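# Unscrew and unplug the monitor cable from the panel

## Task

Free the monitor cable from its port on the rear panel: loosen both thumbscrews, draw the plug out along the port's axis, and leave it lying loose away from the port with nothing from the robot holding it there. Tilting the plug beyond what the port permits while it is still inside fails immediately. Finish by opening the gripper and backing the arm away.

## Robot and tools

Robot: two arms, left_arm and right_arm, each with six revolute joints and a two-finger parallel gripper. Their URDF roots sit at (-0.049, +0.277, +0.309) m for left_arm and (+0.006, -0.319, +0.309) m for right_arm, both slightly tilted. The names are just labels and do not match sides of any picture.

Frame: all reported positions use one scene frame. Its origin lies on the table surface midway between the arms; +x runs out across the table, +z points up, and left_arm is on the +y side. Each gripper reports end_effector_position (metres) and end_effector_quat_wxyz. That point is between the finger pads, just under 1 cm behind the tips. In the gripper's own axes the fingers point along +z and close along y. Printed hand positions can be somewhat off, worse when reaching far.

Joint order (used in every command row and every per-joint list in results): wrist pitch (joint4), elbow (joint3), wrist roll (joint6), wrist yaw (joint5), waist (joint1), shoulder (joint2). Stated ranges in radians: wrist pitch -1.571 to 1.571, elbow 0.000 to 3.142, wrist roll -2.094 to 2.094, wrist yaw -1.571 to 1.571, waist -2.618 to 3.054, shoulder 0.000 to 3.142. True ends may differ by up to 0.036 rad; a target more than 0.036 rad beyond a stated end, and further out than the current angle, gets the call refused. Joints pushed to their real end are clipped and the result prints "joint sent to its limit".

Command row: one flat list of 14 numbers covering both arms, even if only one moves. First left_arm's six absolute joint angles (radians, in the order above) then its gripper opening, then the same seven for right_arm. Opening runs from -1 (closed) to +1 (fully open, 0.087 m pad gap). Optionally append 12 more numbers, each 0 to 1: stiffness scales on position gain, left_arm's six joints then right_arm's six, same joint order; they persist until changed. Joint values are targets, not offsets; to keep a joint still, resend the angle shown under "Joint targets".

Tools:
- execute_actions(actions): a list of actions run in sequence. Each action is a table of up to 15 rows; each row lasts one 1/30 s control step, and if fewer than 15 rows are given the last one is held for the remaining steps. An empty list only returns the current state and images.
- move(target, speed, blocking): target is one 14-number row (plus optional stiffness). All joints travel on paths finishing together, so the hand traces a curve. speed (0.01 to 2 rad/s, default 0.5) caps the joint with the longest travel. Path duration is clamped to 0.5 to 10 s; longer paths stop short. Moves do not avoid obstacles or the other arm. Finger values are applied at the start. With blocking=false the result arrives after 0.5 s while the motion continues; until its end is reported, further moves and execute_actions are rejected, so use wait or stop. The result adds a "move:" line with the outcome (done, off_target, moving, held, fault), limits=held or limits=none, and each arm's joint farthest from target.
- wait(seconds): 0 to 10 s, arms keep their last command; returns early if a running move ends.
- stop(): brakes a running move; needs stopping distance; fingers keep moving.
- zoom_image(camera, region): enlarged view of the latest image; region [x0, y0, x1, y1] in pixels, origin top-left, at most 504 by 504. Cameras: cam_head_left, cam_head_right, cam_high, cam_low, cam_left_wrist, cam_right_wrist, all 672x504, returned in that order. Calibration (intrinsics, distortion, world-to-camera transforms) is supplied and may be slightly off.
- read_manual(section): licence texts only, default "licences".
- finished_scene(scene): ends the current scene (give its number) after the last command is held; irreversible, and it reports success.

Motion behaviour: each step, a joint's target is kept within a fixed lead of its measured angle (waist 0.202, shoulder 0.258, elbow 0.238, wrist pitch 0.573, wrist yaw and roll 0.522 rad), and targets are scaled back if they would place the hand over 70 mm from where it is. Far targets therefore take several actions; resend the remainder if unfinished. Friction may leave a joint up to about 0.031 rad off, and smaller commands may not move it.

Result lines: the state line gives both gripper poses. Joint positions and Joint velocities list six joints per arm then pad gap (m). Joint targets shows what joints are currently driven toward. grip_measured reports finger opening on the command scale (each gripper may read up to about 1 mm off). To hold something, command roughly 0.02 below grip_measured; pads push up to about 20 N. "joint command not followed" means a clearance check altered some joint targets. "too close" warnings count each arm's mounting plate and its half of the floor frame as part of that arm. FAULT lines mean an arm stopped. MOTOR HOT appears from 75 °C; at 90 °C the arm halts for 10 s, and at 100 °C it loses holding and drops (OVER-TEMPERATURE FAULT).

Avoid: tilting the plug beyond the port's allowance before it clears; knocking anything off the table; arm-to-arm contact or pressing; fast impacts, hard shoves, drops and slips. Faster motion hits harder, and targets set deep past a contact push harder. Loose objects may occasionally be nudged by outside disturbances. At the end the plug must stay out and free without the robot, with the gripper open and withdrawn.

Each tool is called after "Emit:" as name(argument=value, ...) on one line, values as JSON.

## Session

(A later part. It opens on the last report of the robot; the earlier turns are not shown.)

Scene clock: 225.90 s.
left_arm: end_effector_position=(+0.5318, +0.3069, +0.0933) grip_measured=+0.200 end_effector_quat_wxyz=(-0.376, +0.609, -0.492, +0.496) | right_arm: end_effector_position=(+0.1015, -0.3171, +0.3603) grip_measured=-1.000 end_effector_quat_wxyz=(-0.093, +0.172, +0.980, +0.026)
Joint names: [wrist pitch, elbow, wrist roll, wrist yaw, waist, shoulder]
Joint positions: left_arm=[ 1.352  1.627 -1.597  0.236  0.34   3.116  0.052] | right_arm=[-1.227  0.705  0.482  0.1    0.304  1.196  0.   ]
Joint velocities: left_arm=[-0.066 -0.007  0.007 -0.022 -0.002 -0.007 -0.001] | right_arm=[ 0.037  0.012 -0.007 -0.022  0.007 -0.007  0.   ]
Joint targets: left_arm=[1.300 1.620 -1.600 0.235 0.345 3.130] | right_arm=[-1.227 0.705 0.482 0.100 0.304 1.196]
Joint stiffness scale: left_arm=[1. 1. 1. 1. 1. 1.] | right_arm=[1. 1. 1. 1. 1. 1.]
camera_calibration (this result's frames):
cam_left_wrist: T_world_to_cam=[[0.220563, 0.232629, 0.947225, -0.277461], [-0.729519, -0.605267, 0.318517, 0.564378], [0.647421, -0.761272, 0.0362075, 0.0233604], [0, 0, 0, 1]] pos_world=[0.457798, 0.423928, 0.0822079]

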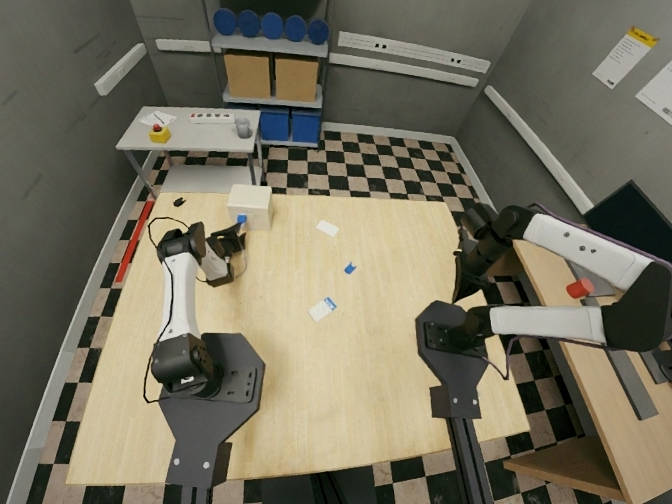

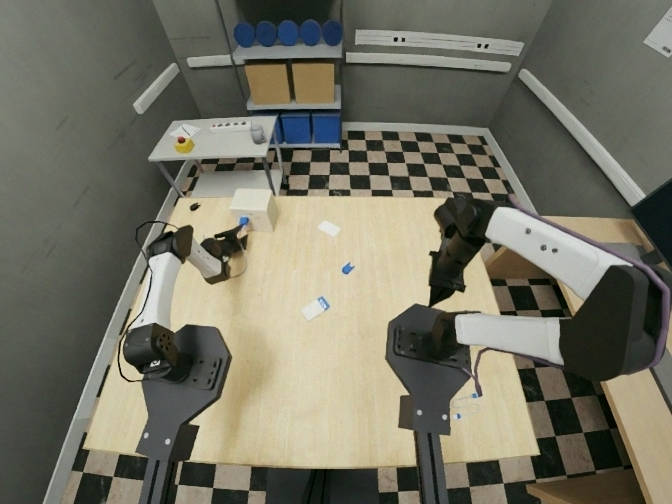

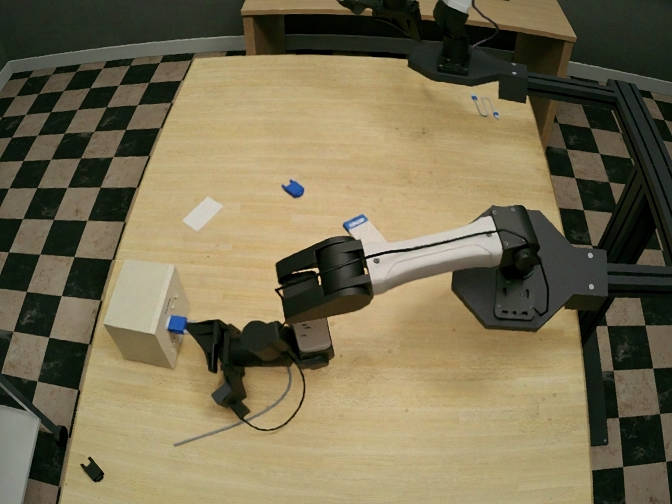

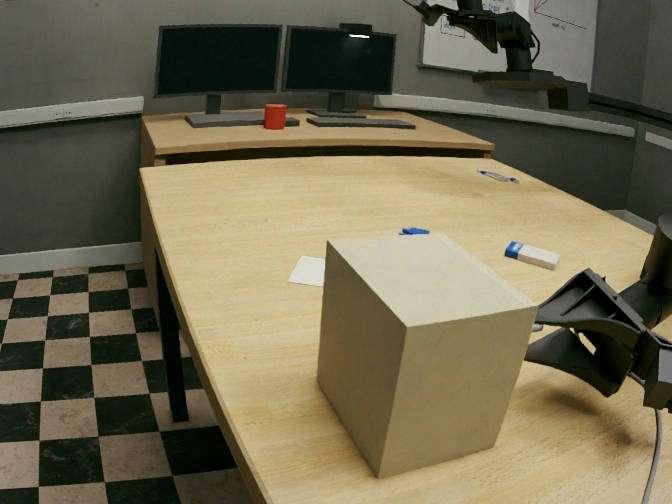

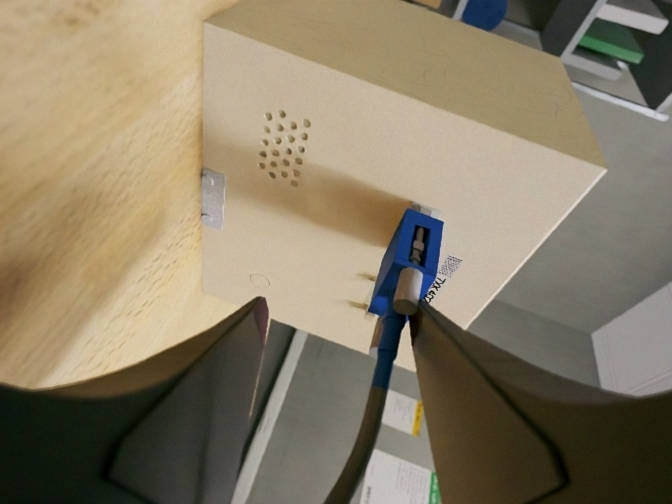

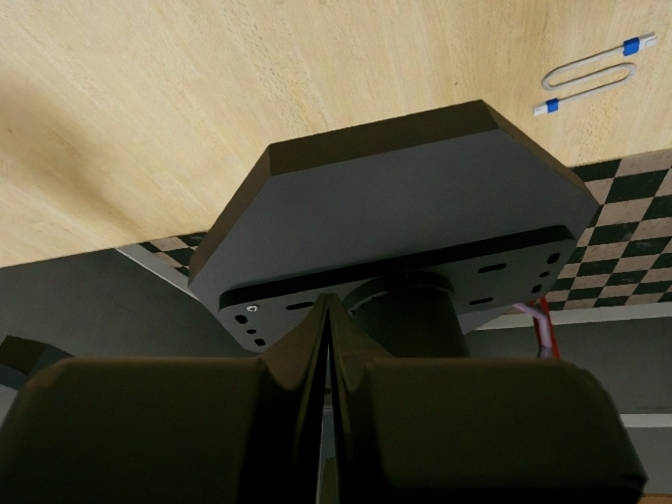

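Emit:
execute_actions(actions=[[[1.295,1.62,-1.6,0.23,0.375,3.13,0.2,-1.227,0.705,0.482,0.1,0.304,1.196,-1]]])

Emit:
zoom_image(camera="cam_left_wrist", region=[330,200,470,340])

Scene clock: 226.57 s.
left_arm: end_effector_position=(+0.5301, +0.3165, +0.0920) grip_measured=+0.200 end_effector_quat_wxyz=(-0.378, +0.612, -0.488, +0.495) | right_arm: end_effector_position=(+0.1015, -0.3171, +0.3603) grip_measured=-1.000 end_effector_quat_wxyz=(-0.093, +0.172, +0.980, +0.026)
Joint names: [wrist pitch, elbow, wrist roll, wrist yaw, waist, shoulder]
Joint positions: left_arm=[ 1.353  1.627 -1.599  0.247  0.36   3.116  0.052] | right_arm=[-1.227  0.705  0.482  0.1    0.304  1.196  0.   ]
Joint velocities: left_arm=[-0.081  0.007 -0.11  -0.066  0.007  0.002 -0.003] | right_arm=[-0.022 -0.017 -0.007 -0.051 -0.012 -0.007  0.   ]
Joint targets: left_arm=[1.295 1.620 -1.600 0.230 0.375 3.130] | right_arm=[-1.227 0.705 0.482 0.100 0.304 1.196]
Joint stiffness scale: left_arm=[1. 1. 1. 1. 1. 1.] | right_arm=[1. 1. 1. 1. 1. 1.]
camera_calibration (this result's frames):
cam_left_wrist: T_world_to_cam=[[0.219241, 0.237242, 0.946388, -0.278783], [-0.723713, -0.610994, 0.320821, 0.567825], [0.654349, -0.75525, 0.0377396, 0.0261593], [0, 0, 0, 1]] pos_world=[0.454945, 0.432833, 0.0806793]

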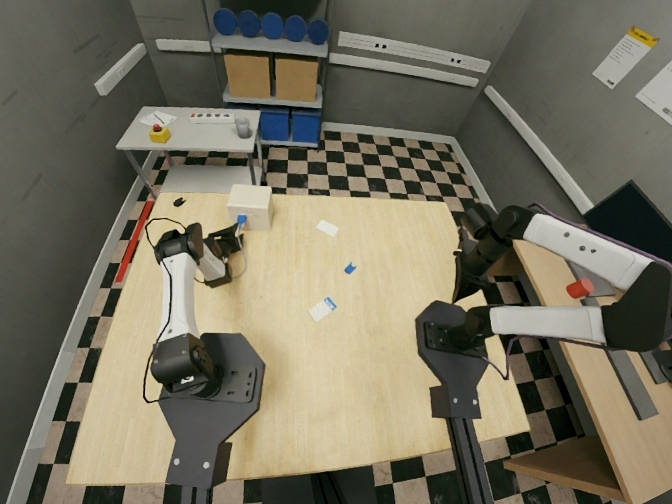

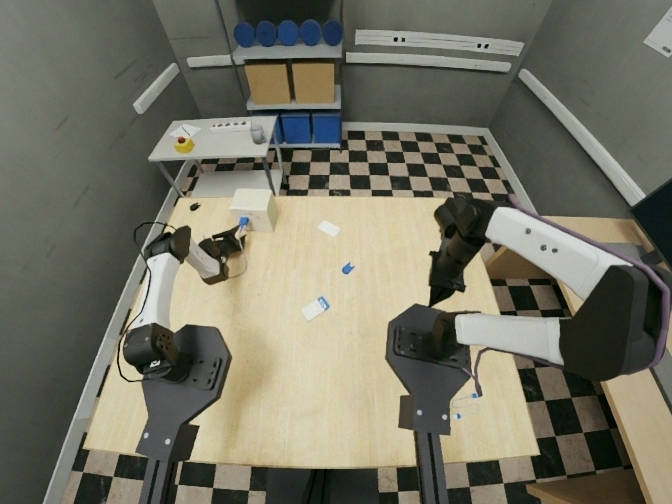

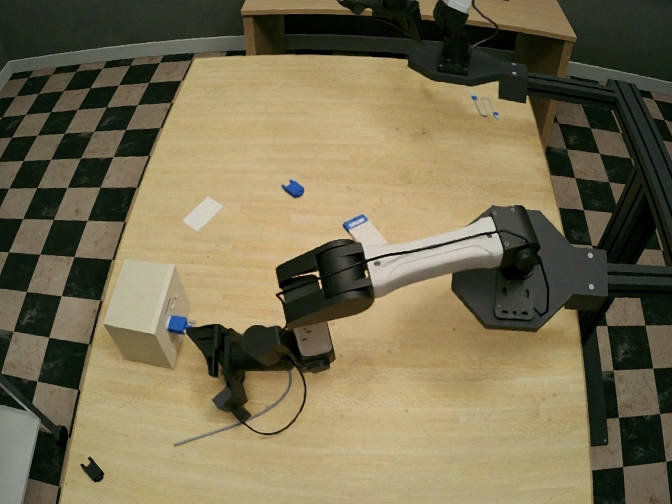

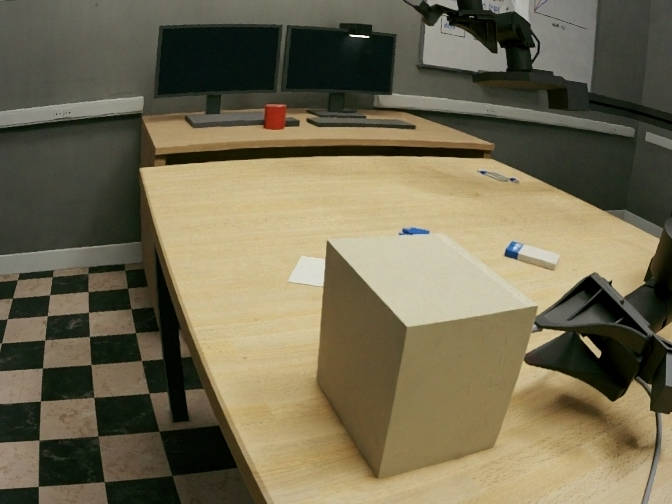

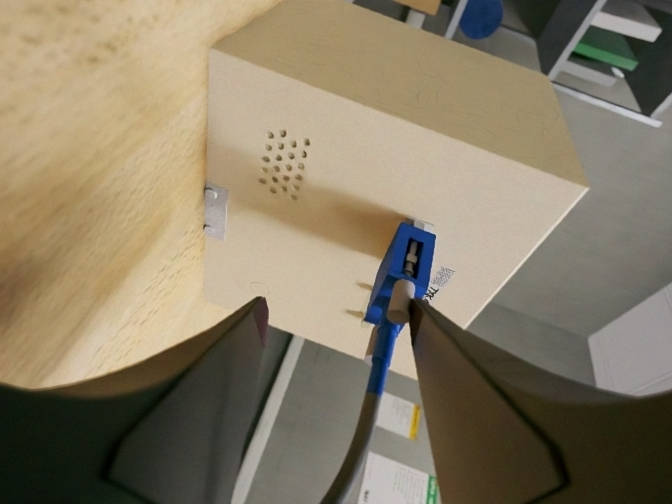

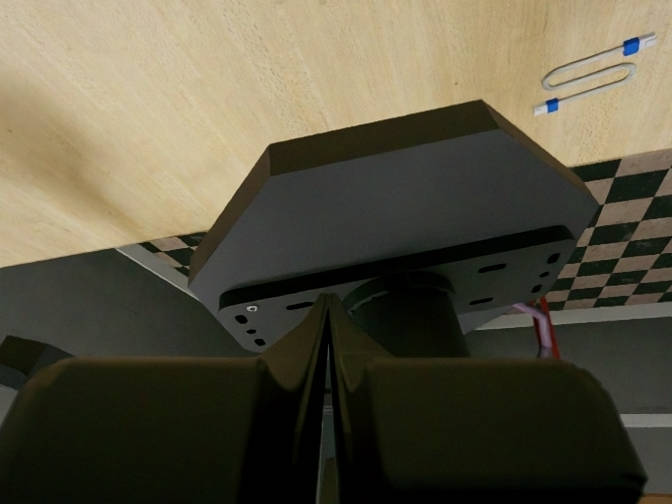

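Region (330, 200, 470, 340) of cam_left_wrist's 672x504 image, scaled by 3.600, with more detail than that image has.

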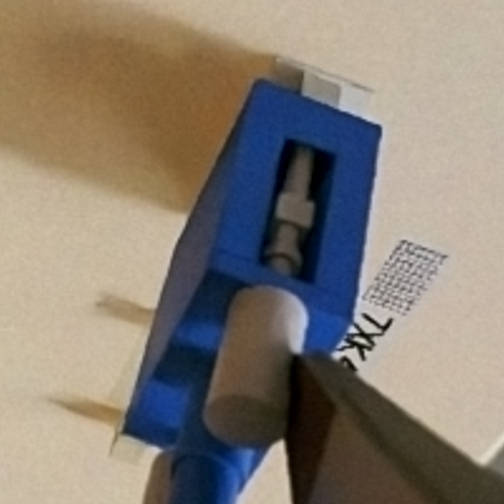

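Repeat 3 cycles.

Emit:
execute_actions(actions=[[[1.375,1.625,-1.6,0.235,0.36,3.13,0.2,-1.227,0.705,0.482,0.1,0.304,1.196,-1],[1.375,1.625,-1.6,0.235,0.36,3.13,0.2,-1.227,0.705,0.482,0.1,0.304,1.196,-1],[1.375,1.625,-1.6,0.235,0.36,3.13,0.2,-1.227,0.705,0.482,0.1,0.304,1.196,-1],[1.375,1.625,-1.6,0.235,0.36,3.13,0.2,-1.227,0.705,0.482,0.1,0.304,1.196,-1],[1.375,1.625,-1.6,0.235,0.36,3.13,0.2,-1.227,0.705,0.482,0.1,0.304,1.196,-1],[1.375,1.625,-1.6,0.235,0.336,3.13,0.2,-1.227,0.705,0.482,0.1,0.304,1.196,-1]],[[1.30,1.625,-1.6,0.23,0.346,3.13,0.2,-1.227,0.705,0.482,0.1,0.304,1.196,-1]],[[1.295,1.625,-1.6,0.225,0.38,3.13,0.2,-1.227,0.705,0.482,0.1,0.304,1.196,-1]],[[1.375,1.625,-1.6,0.235,0.36,3.13,0.2,-1.227,0.705,0.482,0.1,0.304,1.196,-1],[1.375,1.625,-1.6,0.235,0.36,3.13,0.2,-1.227,0.705,0.482,0.1,0.304,1.196,-1],[1.375,1.625,-1.6,0.235,0.36,3.13,0.2,-1.227,0.705,0.482,0.1,0.304,1.196,-1],[1.375,1.625,-1.6,0.235,0.36,3.13,0.2,-1.227,0.705,0.482,0.1,0.304,1.196,-1],[1.375,1.625,-1.6,0.235,0.36,3.13,0.2,-1.227,0.705,0.482,0.1,0.304,1.196,-1],[1.375,1.625,-1.6,0.235,0.336,3.13,0.2,-1.227,0.705,0.482,0.1,0.304,1.196,-1]],[[1.30,1.625,-1.6,0.23,0.346,3.13,0.2,-1.227,0.705,0.482,0.1,0.304,1.196,-1]],[[1.295,1.625,-1.6,0.225,0.38,3.13,0.2,-1.227,0.705,0.482,0.1,0.304,1.196,-1]],[[1.375,1.625,-1.6,0.235,0.36,3.13,0.2,-1.227,0.705,0.482,0.1,0.304,1.196,-1],[1.375,1.625,-1.6,0.235,0.36,3.13,0.2,-1.227,0.705,0.482,0.1,0.304,1.196,-1],[1.375,1.625,-1.6,0.235,0.36,3.13,0.2,-1.227,0.705,0.482,0.1,0.304,1.196,-1],[1.375,1.625,-1.6,0.235,0.36,3.13,0.2,-1.227,0.705,0.482,0.1,0.304,1.196,-1],[1.375,1.625,-1.6,0.235,0.36,3.13,0.2,-1.227,0.705,0.482,0.1,0.304,1.196,-1],[1.375,1.625,-1.6,0.235,0.336,3.13,0.2,-1.227,0.705,0.482,0.1,0.304,1.196,-1]],[[1.30,1.625,-1.6,0.23,0.346,3.13,0.2,-1.227,0.705,0.482,0.1,0.304,1.196,-1]],[[1.295,1.625,-1.6,0.225,0.38,3.13,0.2,-1.227,0.705,0.482,0.1,0.304,1.196,-1]]])

Emit:
zoom_image(camera="cam_left_wrist", region=[330,200,470,340])

Scene clock: 232.53 s.
left_arm: end_effector_position=(+0.5294, +0.3207, +0.0912) grip_measured=+0.200 end_effector_quat_wxyz=(-0.378, +0.614, -0.486, +0.493) | right_arm: end_effector_position=(+0.1015, -0.3171, +0.3603) grip_measured=-1.000 end_effector_quat_wxyz=(-0.093, +0.172, +0.980, +0.026)
Joint names: [wrist pitch, elbow, wrist roll, wrist yaw, waist, shoulder]
Joint positions: left_arm=[ 1.352  1.627 -1.6    0.248  0.367  3.116  0.052] | right_arm=[-1.227  0.705  0.482  0.1    0.304  1.196  0.   ]
Joint velocities: left_arm=[-0.022  0.012 -0.007  0.007 -0.007 -0.012 -0.   ] | right_arm=[-0.081  0.012  0.007  0.037 -0.012  0.002  0.   ]
Joint targets: left_arm=[1.295 1.625 -1.600 0.225 0.380 3.130] | right_arm=[-1.227 0.705 0.482 0.100 0.304 1.196]
Joint stiffness scale: left_arm=[1. 1. 1. 1. 1. 1.] | right_arm=[1. 1. 1. 1. 1. 1.]
camera_calibration (this result's frames):
cam_left_wrist: T_world_to_cam=[[0.219466, 0.239475, 0.945773, -0.279635], [-0.719357, -0.615143, 0.322684, 0.569006], [0.65906, -0.751166, 0.0372647, 0.0260538], [0, 0, 0, 1]] pos_world=[0.453517, 0.436556, 0.0798913]

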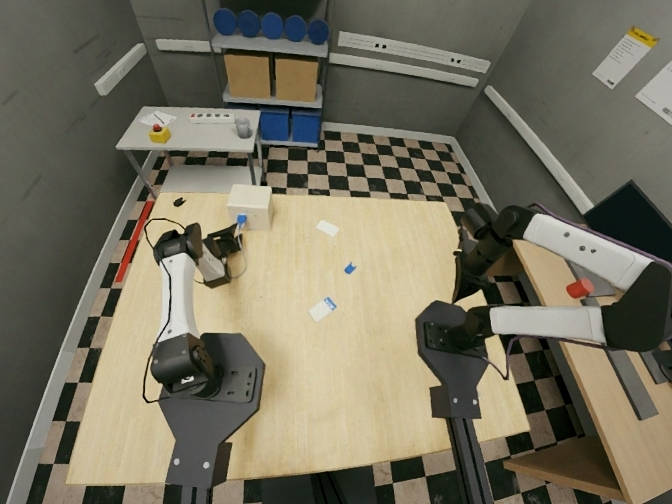

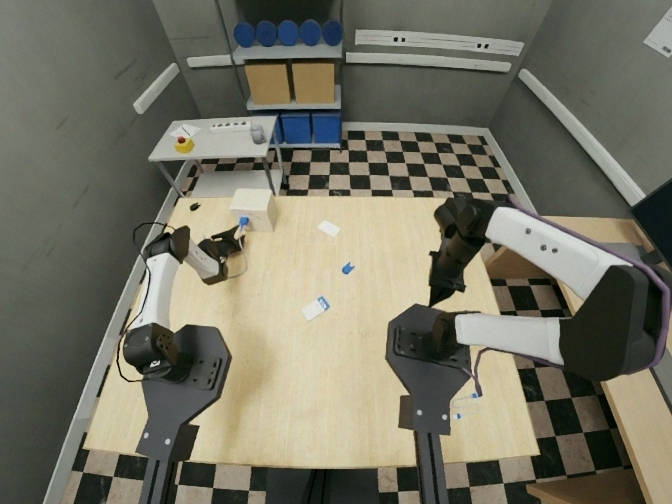

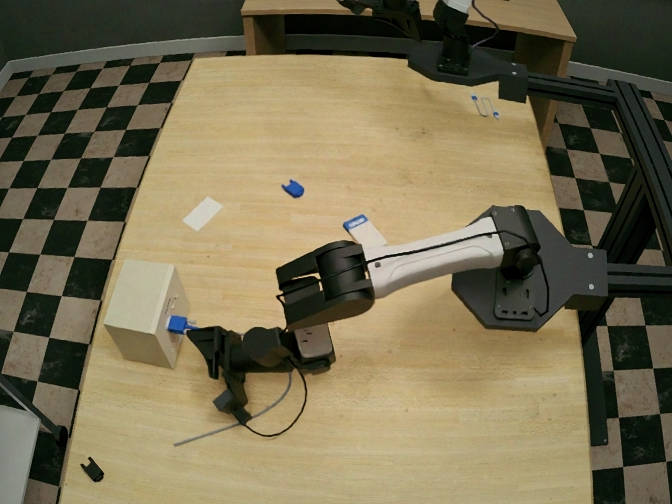

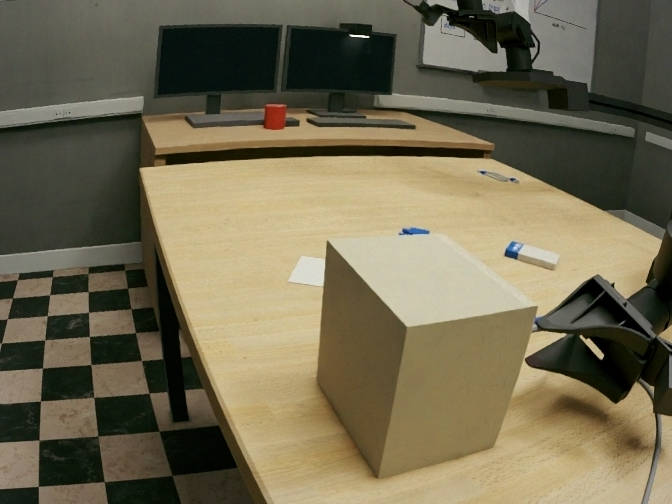

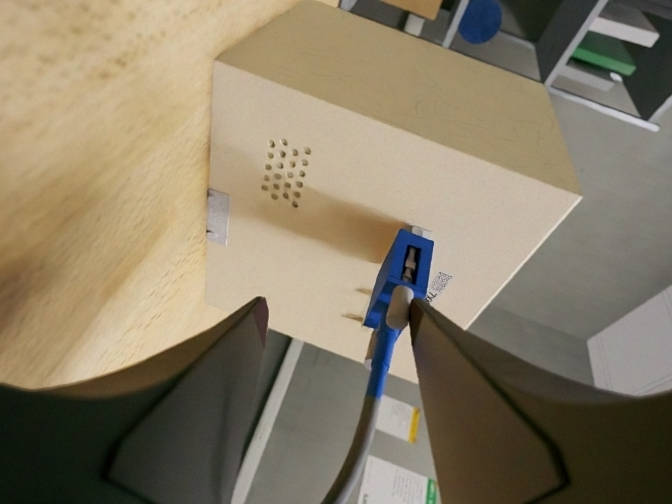

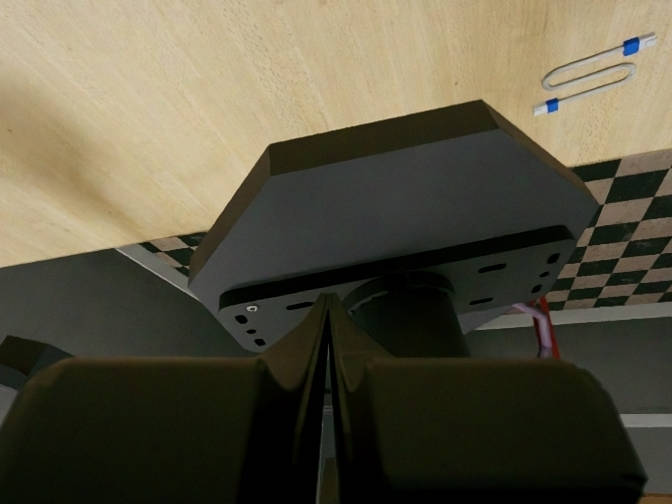

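Region (330, 200, 470, 340) of cam_left_wrist's 672x504 image, scaled by 3.600, with more detail than that image has.

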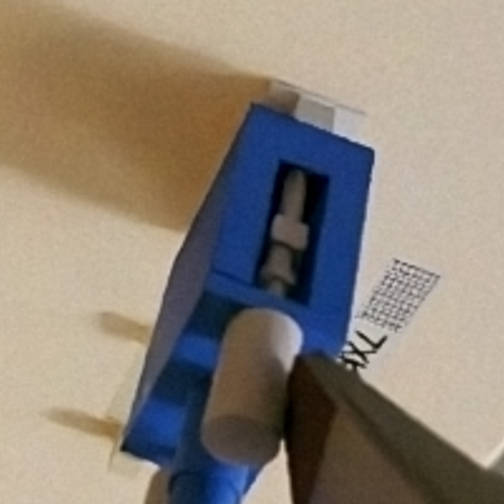

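Emit:
execute_actions(actions=[[[1.375,1.625,-1.6,0.235,0.36,3.13,0.2,-1.227,0.705,0.482,0.1,0.304,1.196,-1],[1.375,1.625,-1.6,0.235,0.36,3.13,0.2,-1.227,0.705,0.482,0.1,0.304,1.196,-1],[1.375,1.625,-1.6,0.235,0.36,3.13,0.2,-1.227,0.705,0.482,0.1,0.304,1.196,-1],[1.375,1.625,-1.6,0.235,0.36,3.13,0.2,-1.227,0.705,0.482,0.1,0.304,1.196,-1],[1.375,1.625,-1.6,0.235,0.36,3.13,0.2,-1.227,0.705,0.482,0.1,0.304,1.196,-1],[1.375,1.625,-1.6,0.235,0.338,3.13,0.2,-1.227,0.705,0.482,0.1,0.304,1.196,-1]],[[1.22,1.625,-1.59,0.22,0.348,3.13,0.2,-1.227,0.705,0.482,0.1,0.304,1.196,-1]],[[1.22,1.625,-1.59,0.19,0.385,3.13,0.2,-1.227,0.705,0.482,0.1,0.304,1.196,-1]]])

Emit:
zoom_image(camera="cam_left_wrist", region=[330,200,470,340])

Scene clock: 234.53 s.
left_arm: end_effector_position=(+0.5305, +0.3110, +0.0909) grip_measured=+0.200 end_effector_quat_wxyz=(-0.371, +0.612, -0.492, +0.495) | right_arm: end_effector_position=(+0.1015, -0.3171, +0.3603) grip_measured=-1.000 end_effector_quat_wxyz=(-0.093, +0.172, +0.980, +0.026)
Joint names: [wrist pitch, elbow, wrist roll, wrist yaw, waist, shoulder]
Joint positions: left_arm=[ 1.34   1.627 -1.599  0.247  0.351  3.114  0.052] | right_arm=[-1.227  0.705  0.482  0.1    0.304  1.196  0.   ]
Joint velocities: left_arm=[-0.066  0.012 -0.037  0.022  0.002 -0.002 -0.001] | right_arm=[ 0.037 -0.012  0.081 -0.007  0.002 -0.007  0.   ]
Joint targets: left_arm=[1.220 1.625 -1.590 0.190 0.385 3.130] | right_arm=[-1.227 0.705 0.482 0.100 0.304 1.196]
Joint stiffness scale: left_arm=[1. 1. 1. 1. 1. 1.] | right_arm=[1. 1. 1. 1. 1. 1.]
camera_calibration (this result's frames):
cam_left_wrist: T_world_to_cam=[[0.230512, 0.238906, 0.943286, -0.282657], [-0.72686, -0.602226, 0.33015, 0.56324], [0.646946, -0.76174, 0.034831, 0.0279334], [0, 0, 0, 1]] pos_world=[0.456481, 0.428004, 0.0796998]

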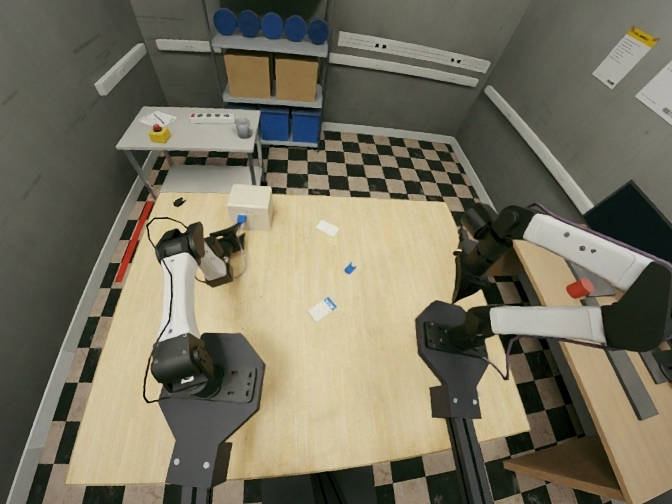

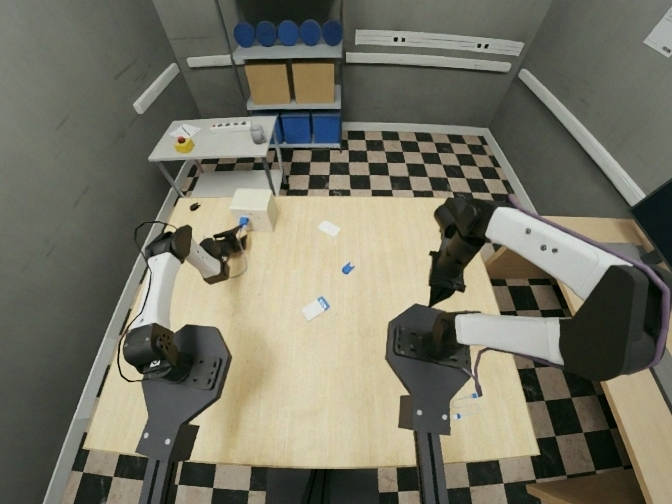

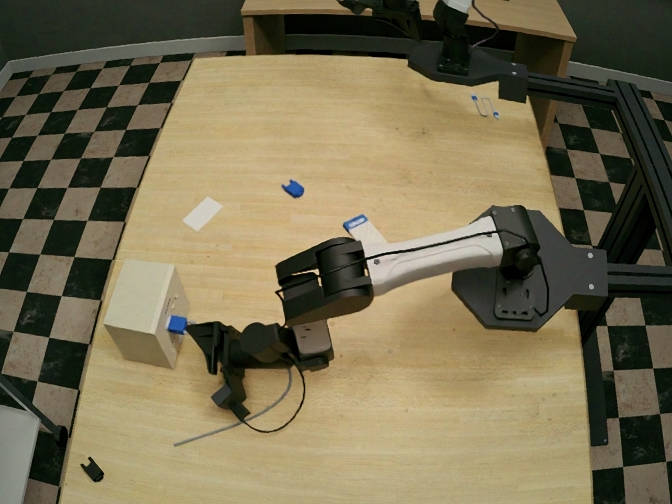

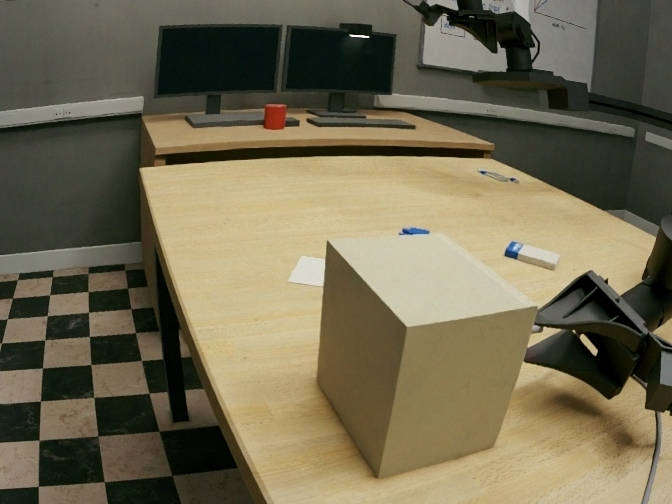

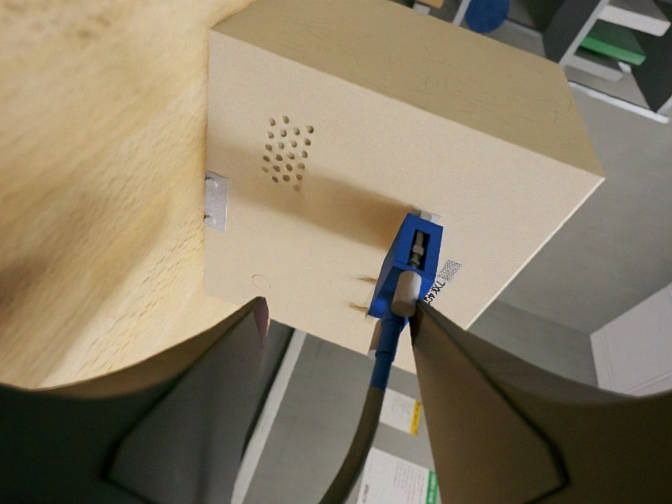

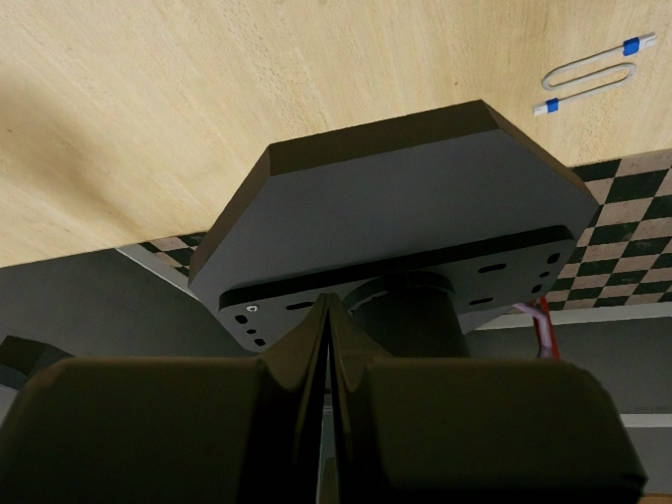

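Region (330, 200, 470, 340) of cam_left_wrist's 672x504 image, scaled by 3.600, with more detail than that image has.

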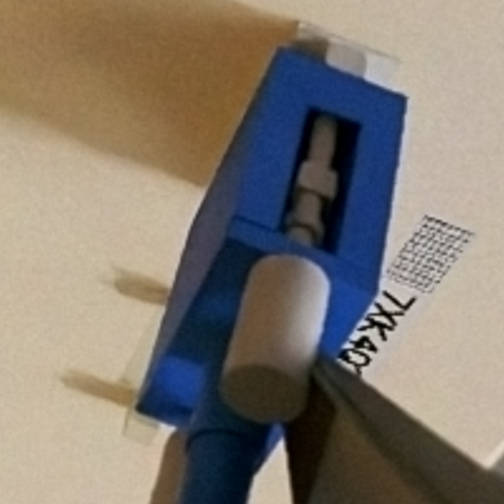

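Emit:
execute_actions(actions=[[[1.375,1.625,-1.55,0.24,0.36,3.1,0.2,-1.227,0.705,0.482,0.1,0.304,1.196,-1]],[[1.375,1.575,-1.29,0.245,0.362,3.03,0.2,-1.227,0.705,0.482,0.1,0.304,1.196,-1]]])

Scene clock: 236.50 s.
left_arm: end_effector_position=(+0.5450, +0.3218, +0.1249) grip_measured=+0.200 end_effector_quat_wxyz=(+0.474, -0.512, +0.559, -0.448) | right_arm: end_effector_position=(+0.1015, -0.3171, +0.3603) grip_measured=-1.000 end_effector_quat_wxyz=(-0.093, +0.172, +0.980, +0.026)
Joint names: [wrist pitch, elbow, wrist roll, wrist yaw, waist, shoulder]
Joint positions: left_arm=[ 1.381  1.59  -1.304  0.25   0.352  3.027  0.052] | right_arm=[-1.227  0.705  0.482  0.1    0.304  1.196  0.   ]
Joint velocities: left_arm=[ 0.037 -0.007  0.11   0.037 -0.007  0.007 -0.001] | right_arm=[-0.095 -0.022  0.022 -0.037 -0.017  0.002  0.   ]
Joint targets: left_arm=[1.375 1.575 -1.290 0.245 0.362 3.030] | right_arm=[-1.227 0.705 0.482 0.100 0.304 1.196]
Joint stiffness scale: left_arm=[1. 1. 1. 1. 1. 1.] | right_arm=[1. 1. 1. 1. 1. 1.]
camera_calibration (this result's frames):
cam_left_wrist: T_world_to_cam=[[0.142086, -0.0746746, 0.987034, -0.17708], [-0.773814, -0.630201, 0.0637146, 0.636959], [0.617271, -0.772833, -0.147327, 0.0681287], [0, 0, 0, 1]] pos_world=[0.475994, 0.440841, 0.144237]

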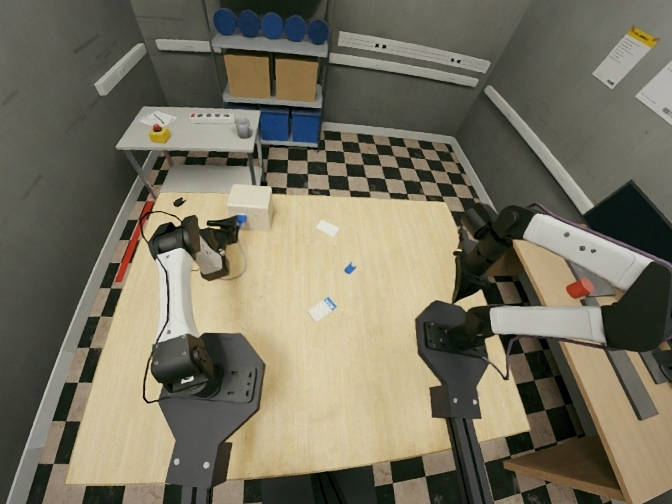

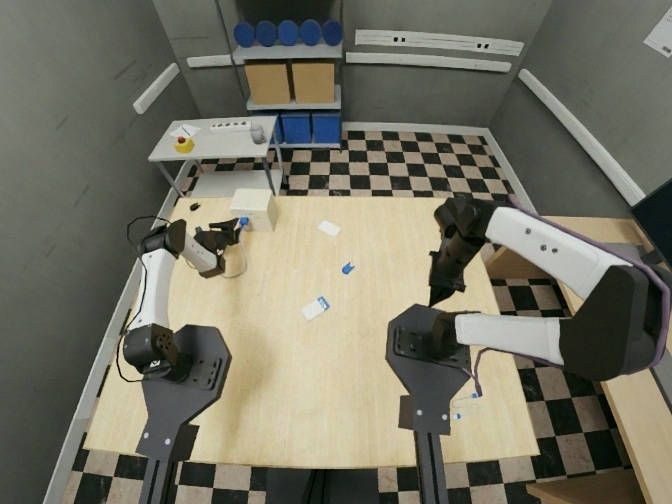

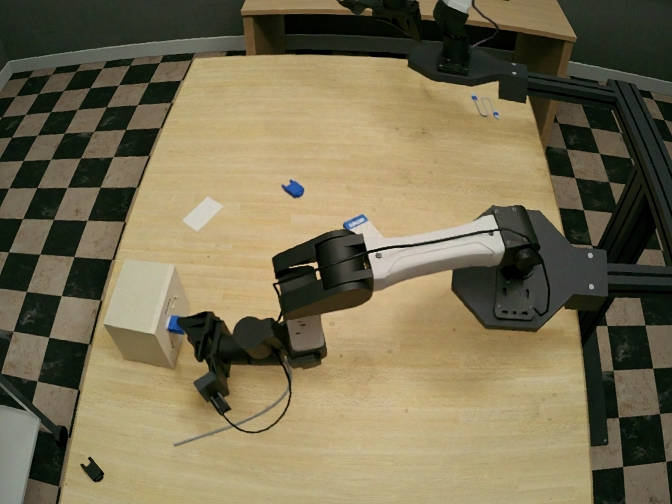

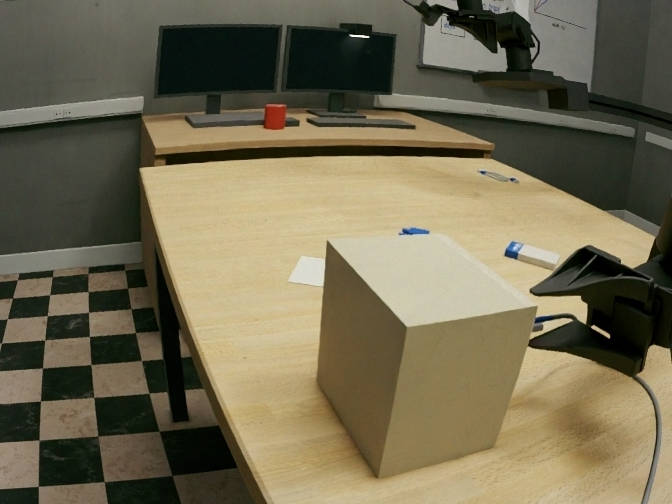

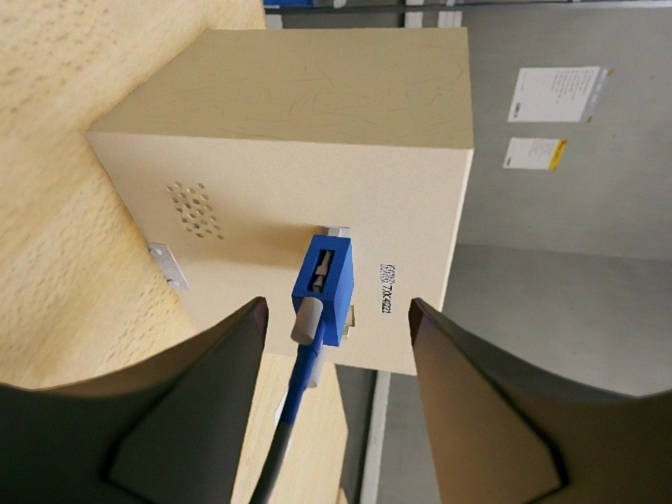

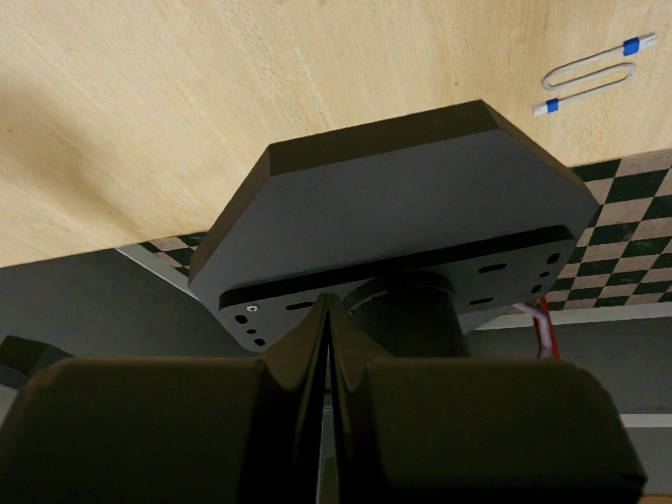

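Emit:
execute_actions(actions=[[[1.385,1.575,-1.3,0.245,0.366,3.066,0.2,-1.227,0.705,0.482,0.1,0.304,1.196,-1]]])

Emit:
zoom_image(camera="cam_high", region=[150,280,310,440])

Scene clock: 237.37 s.
left_arm: end_effector_position=(+0.5381, +0.3180, +0.1121) grip_measured=+0.200 end_effector_quat_wxyz=(+0.468, -0.514, +0.565, -0.444) | right_arm: end_effector_position=(+0.1015, -0.3171, +0.3603) grip_measured=-1.000 end_effector_quat_wxyz=(-0.093, +0.172, +0.980, +0.026)
Joint names: [wrist pitch, elbow, wrist roll, wrist yaw, waist, shoulder]
Joint positions: left_arm=[ 1.386  1.59  -1.295  0.25   0.352  3.052  0.052] | right_arm=[-1.227  0.705  0.482  0.1    0.304  1.196  0.   ]
Joint velocities: left_arm=[-0.066 -0.017  0.037 -0.007 -0.002  0.002  0.001] | right_arm=[-0.022 -0.007  0.007 -0.007 -0.002 -0.007  0.   ]
Joint targets: left_arm=[1.385 1.575 -1.300 0.245 0.366 3.066] | right_arm=[-1.227 0.705 0.482 0.100 0.304 1.196]
Joint stiffness scale: left_arm=[1. 1. 1. 1. 1. 1.] | right_arm=[1. 1. 1. 1. 1. 1.]
camera_calibration (this result's frames):
cam_left_wrist: T_world_to_cam=[[0.160616, -0.0787537, 0.98387, -0.172014], [-0.775243, -0.62703, 0.0763671, 0.628377], [0.610902, -0.775004, -0.161764, 0.0733292], [0, 0, 0, 1]] pos_world=[0.469977, 0.437295, 0.133115]

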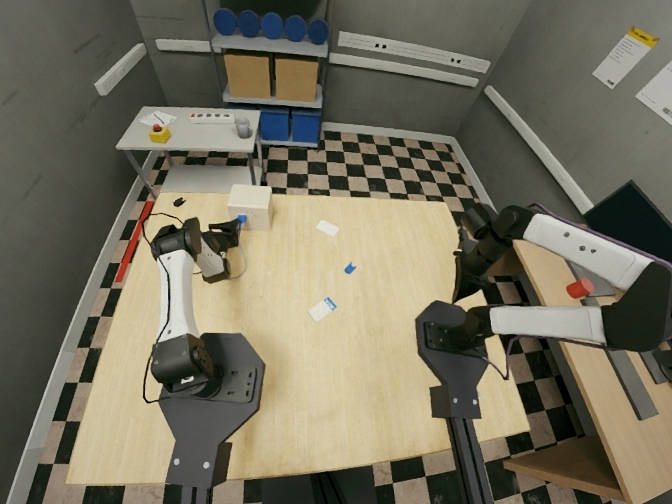

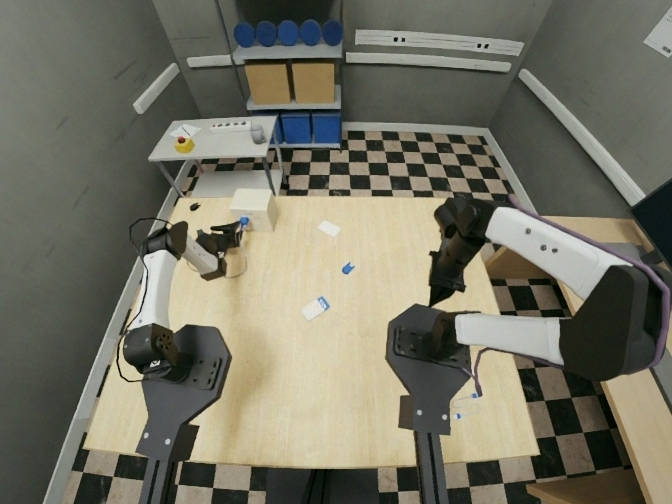

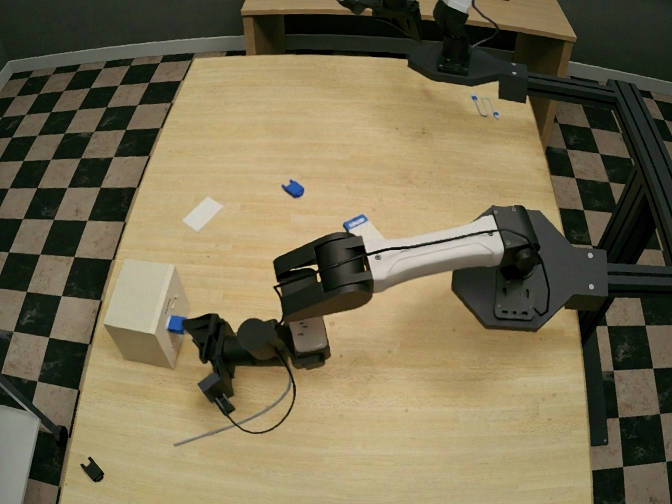

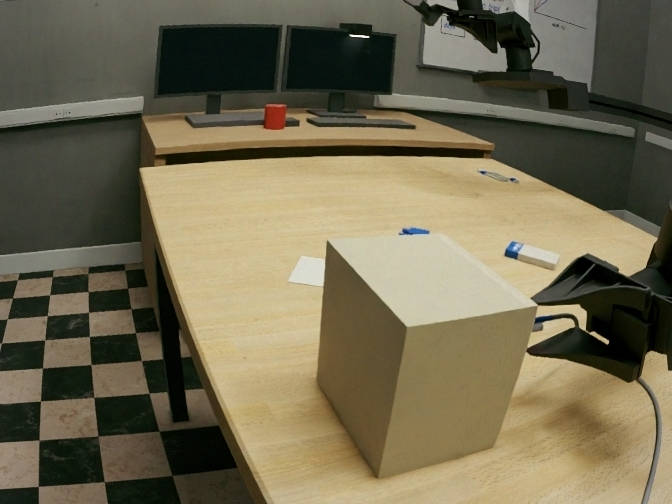

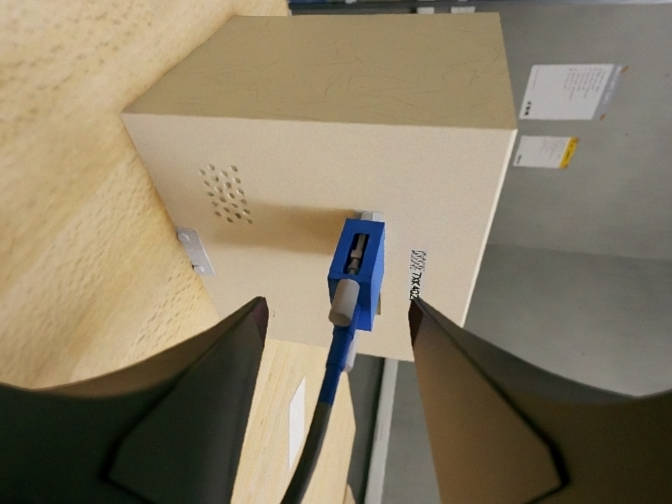

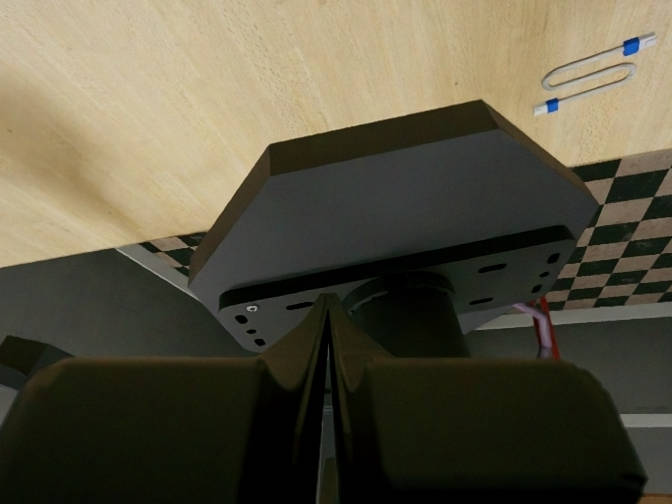

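Region (150, 280, 310, 440) of cam_high's 672x504 image, scaled by 3.150, with more detail than that image has.

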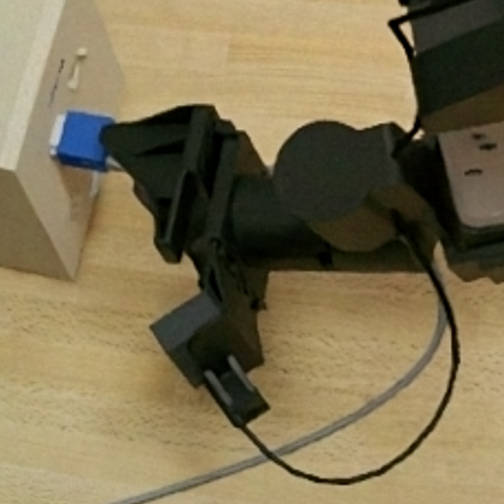

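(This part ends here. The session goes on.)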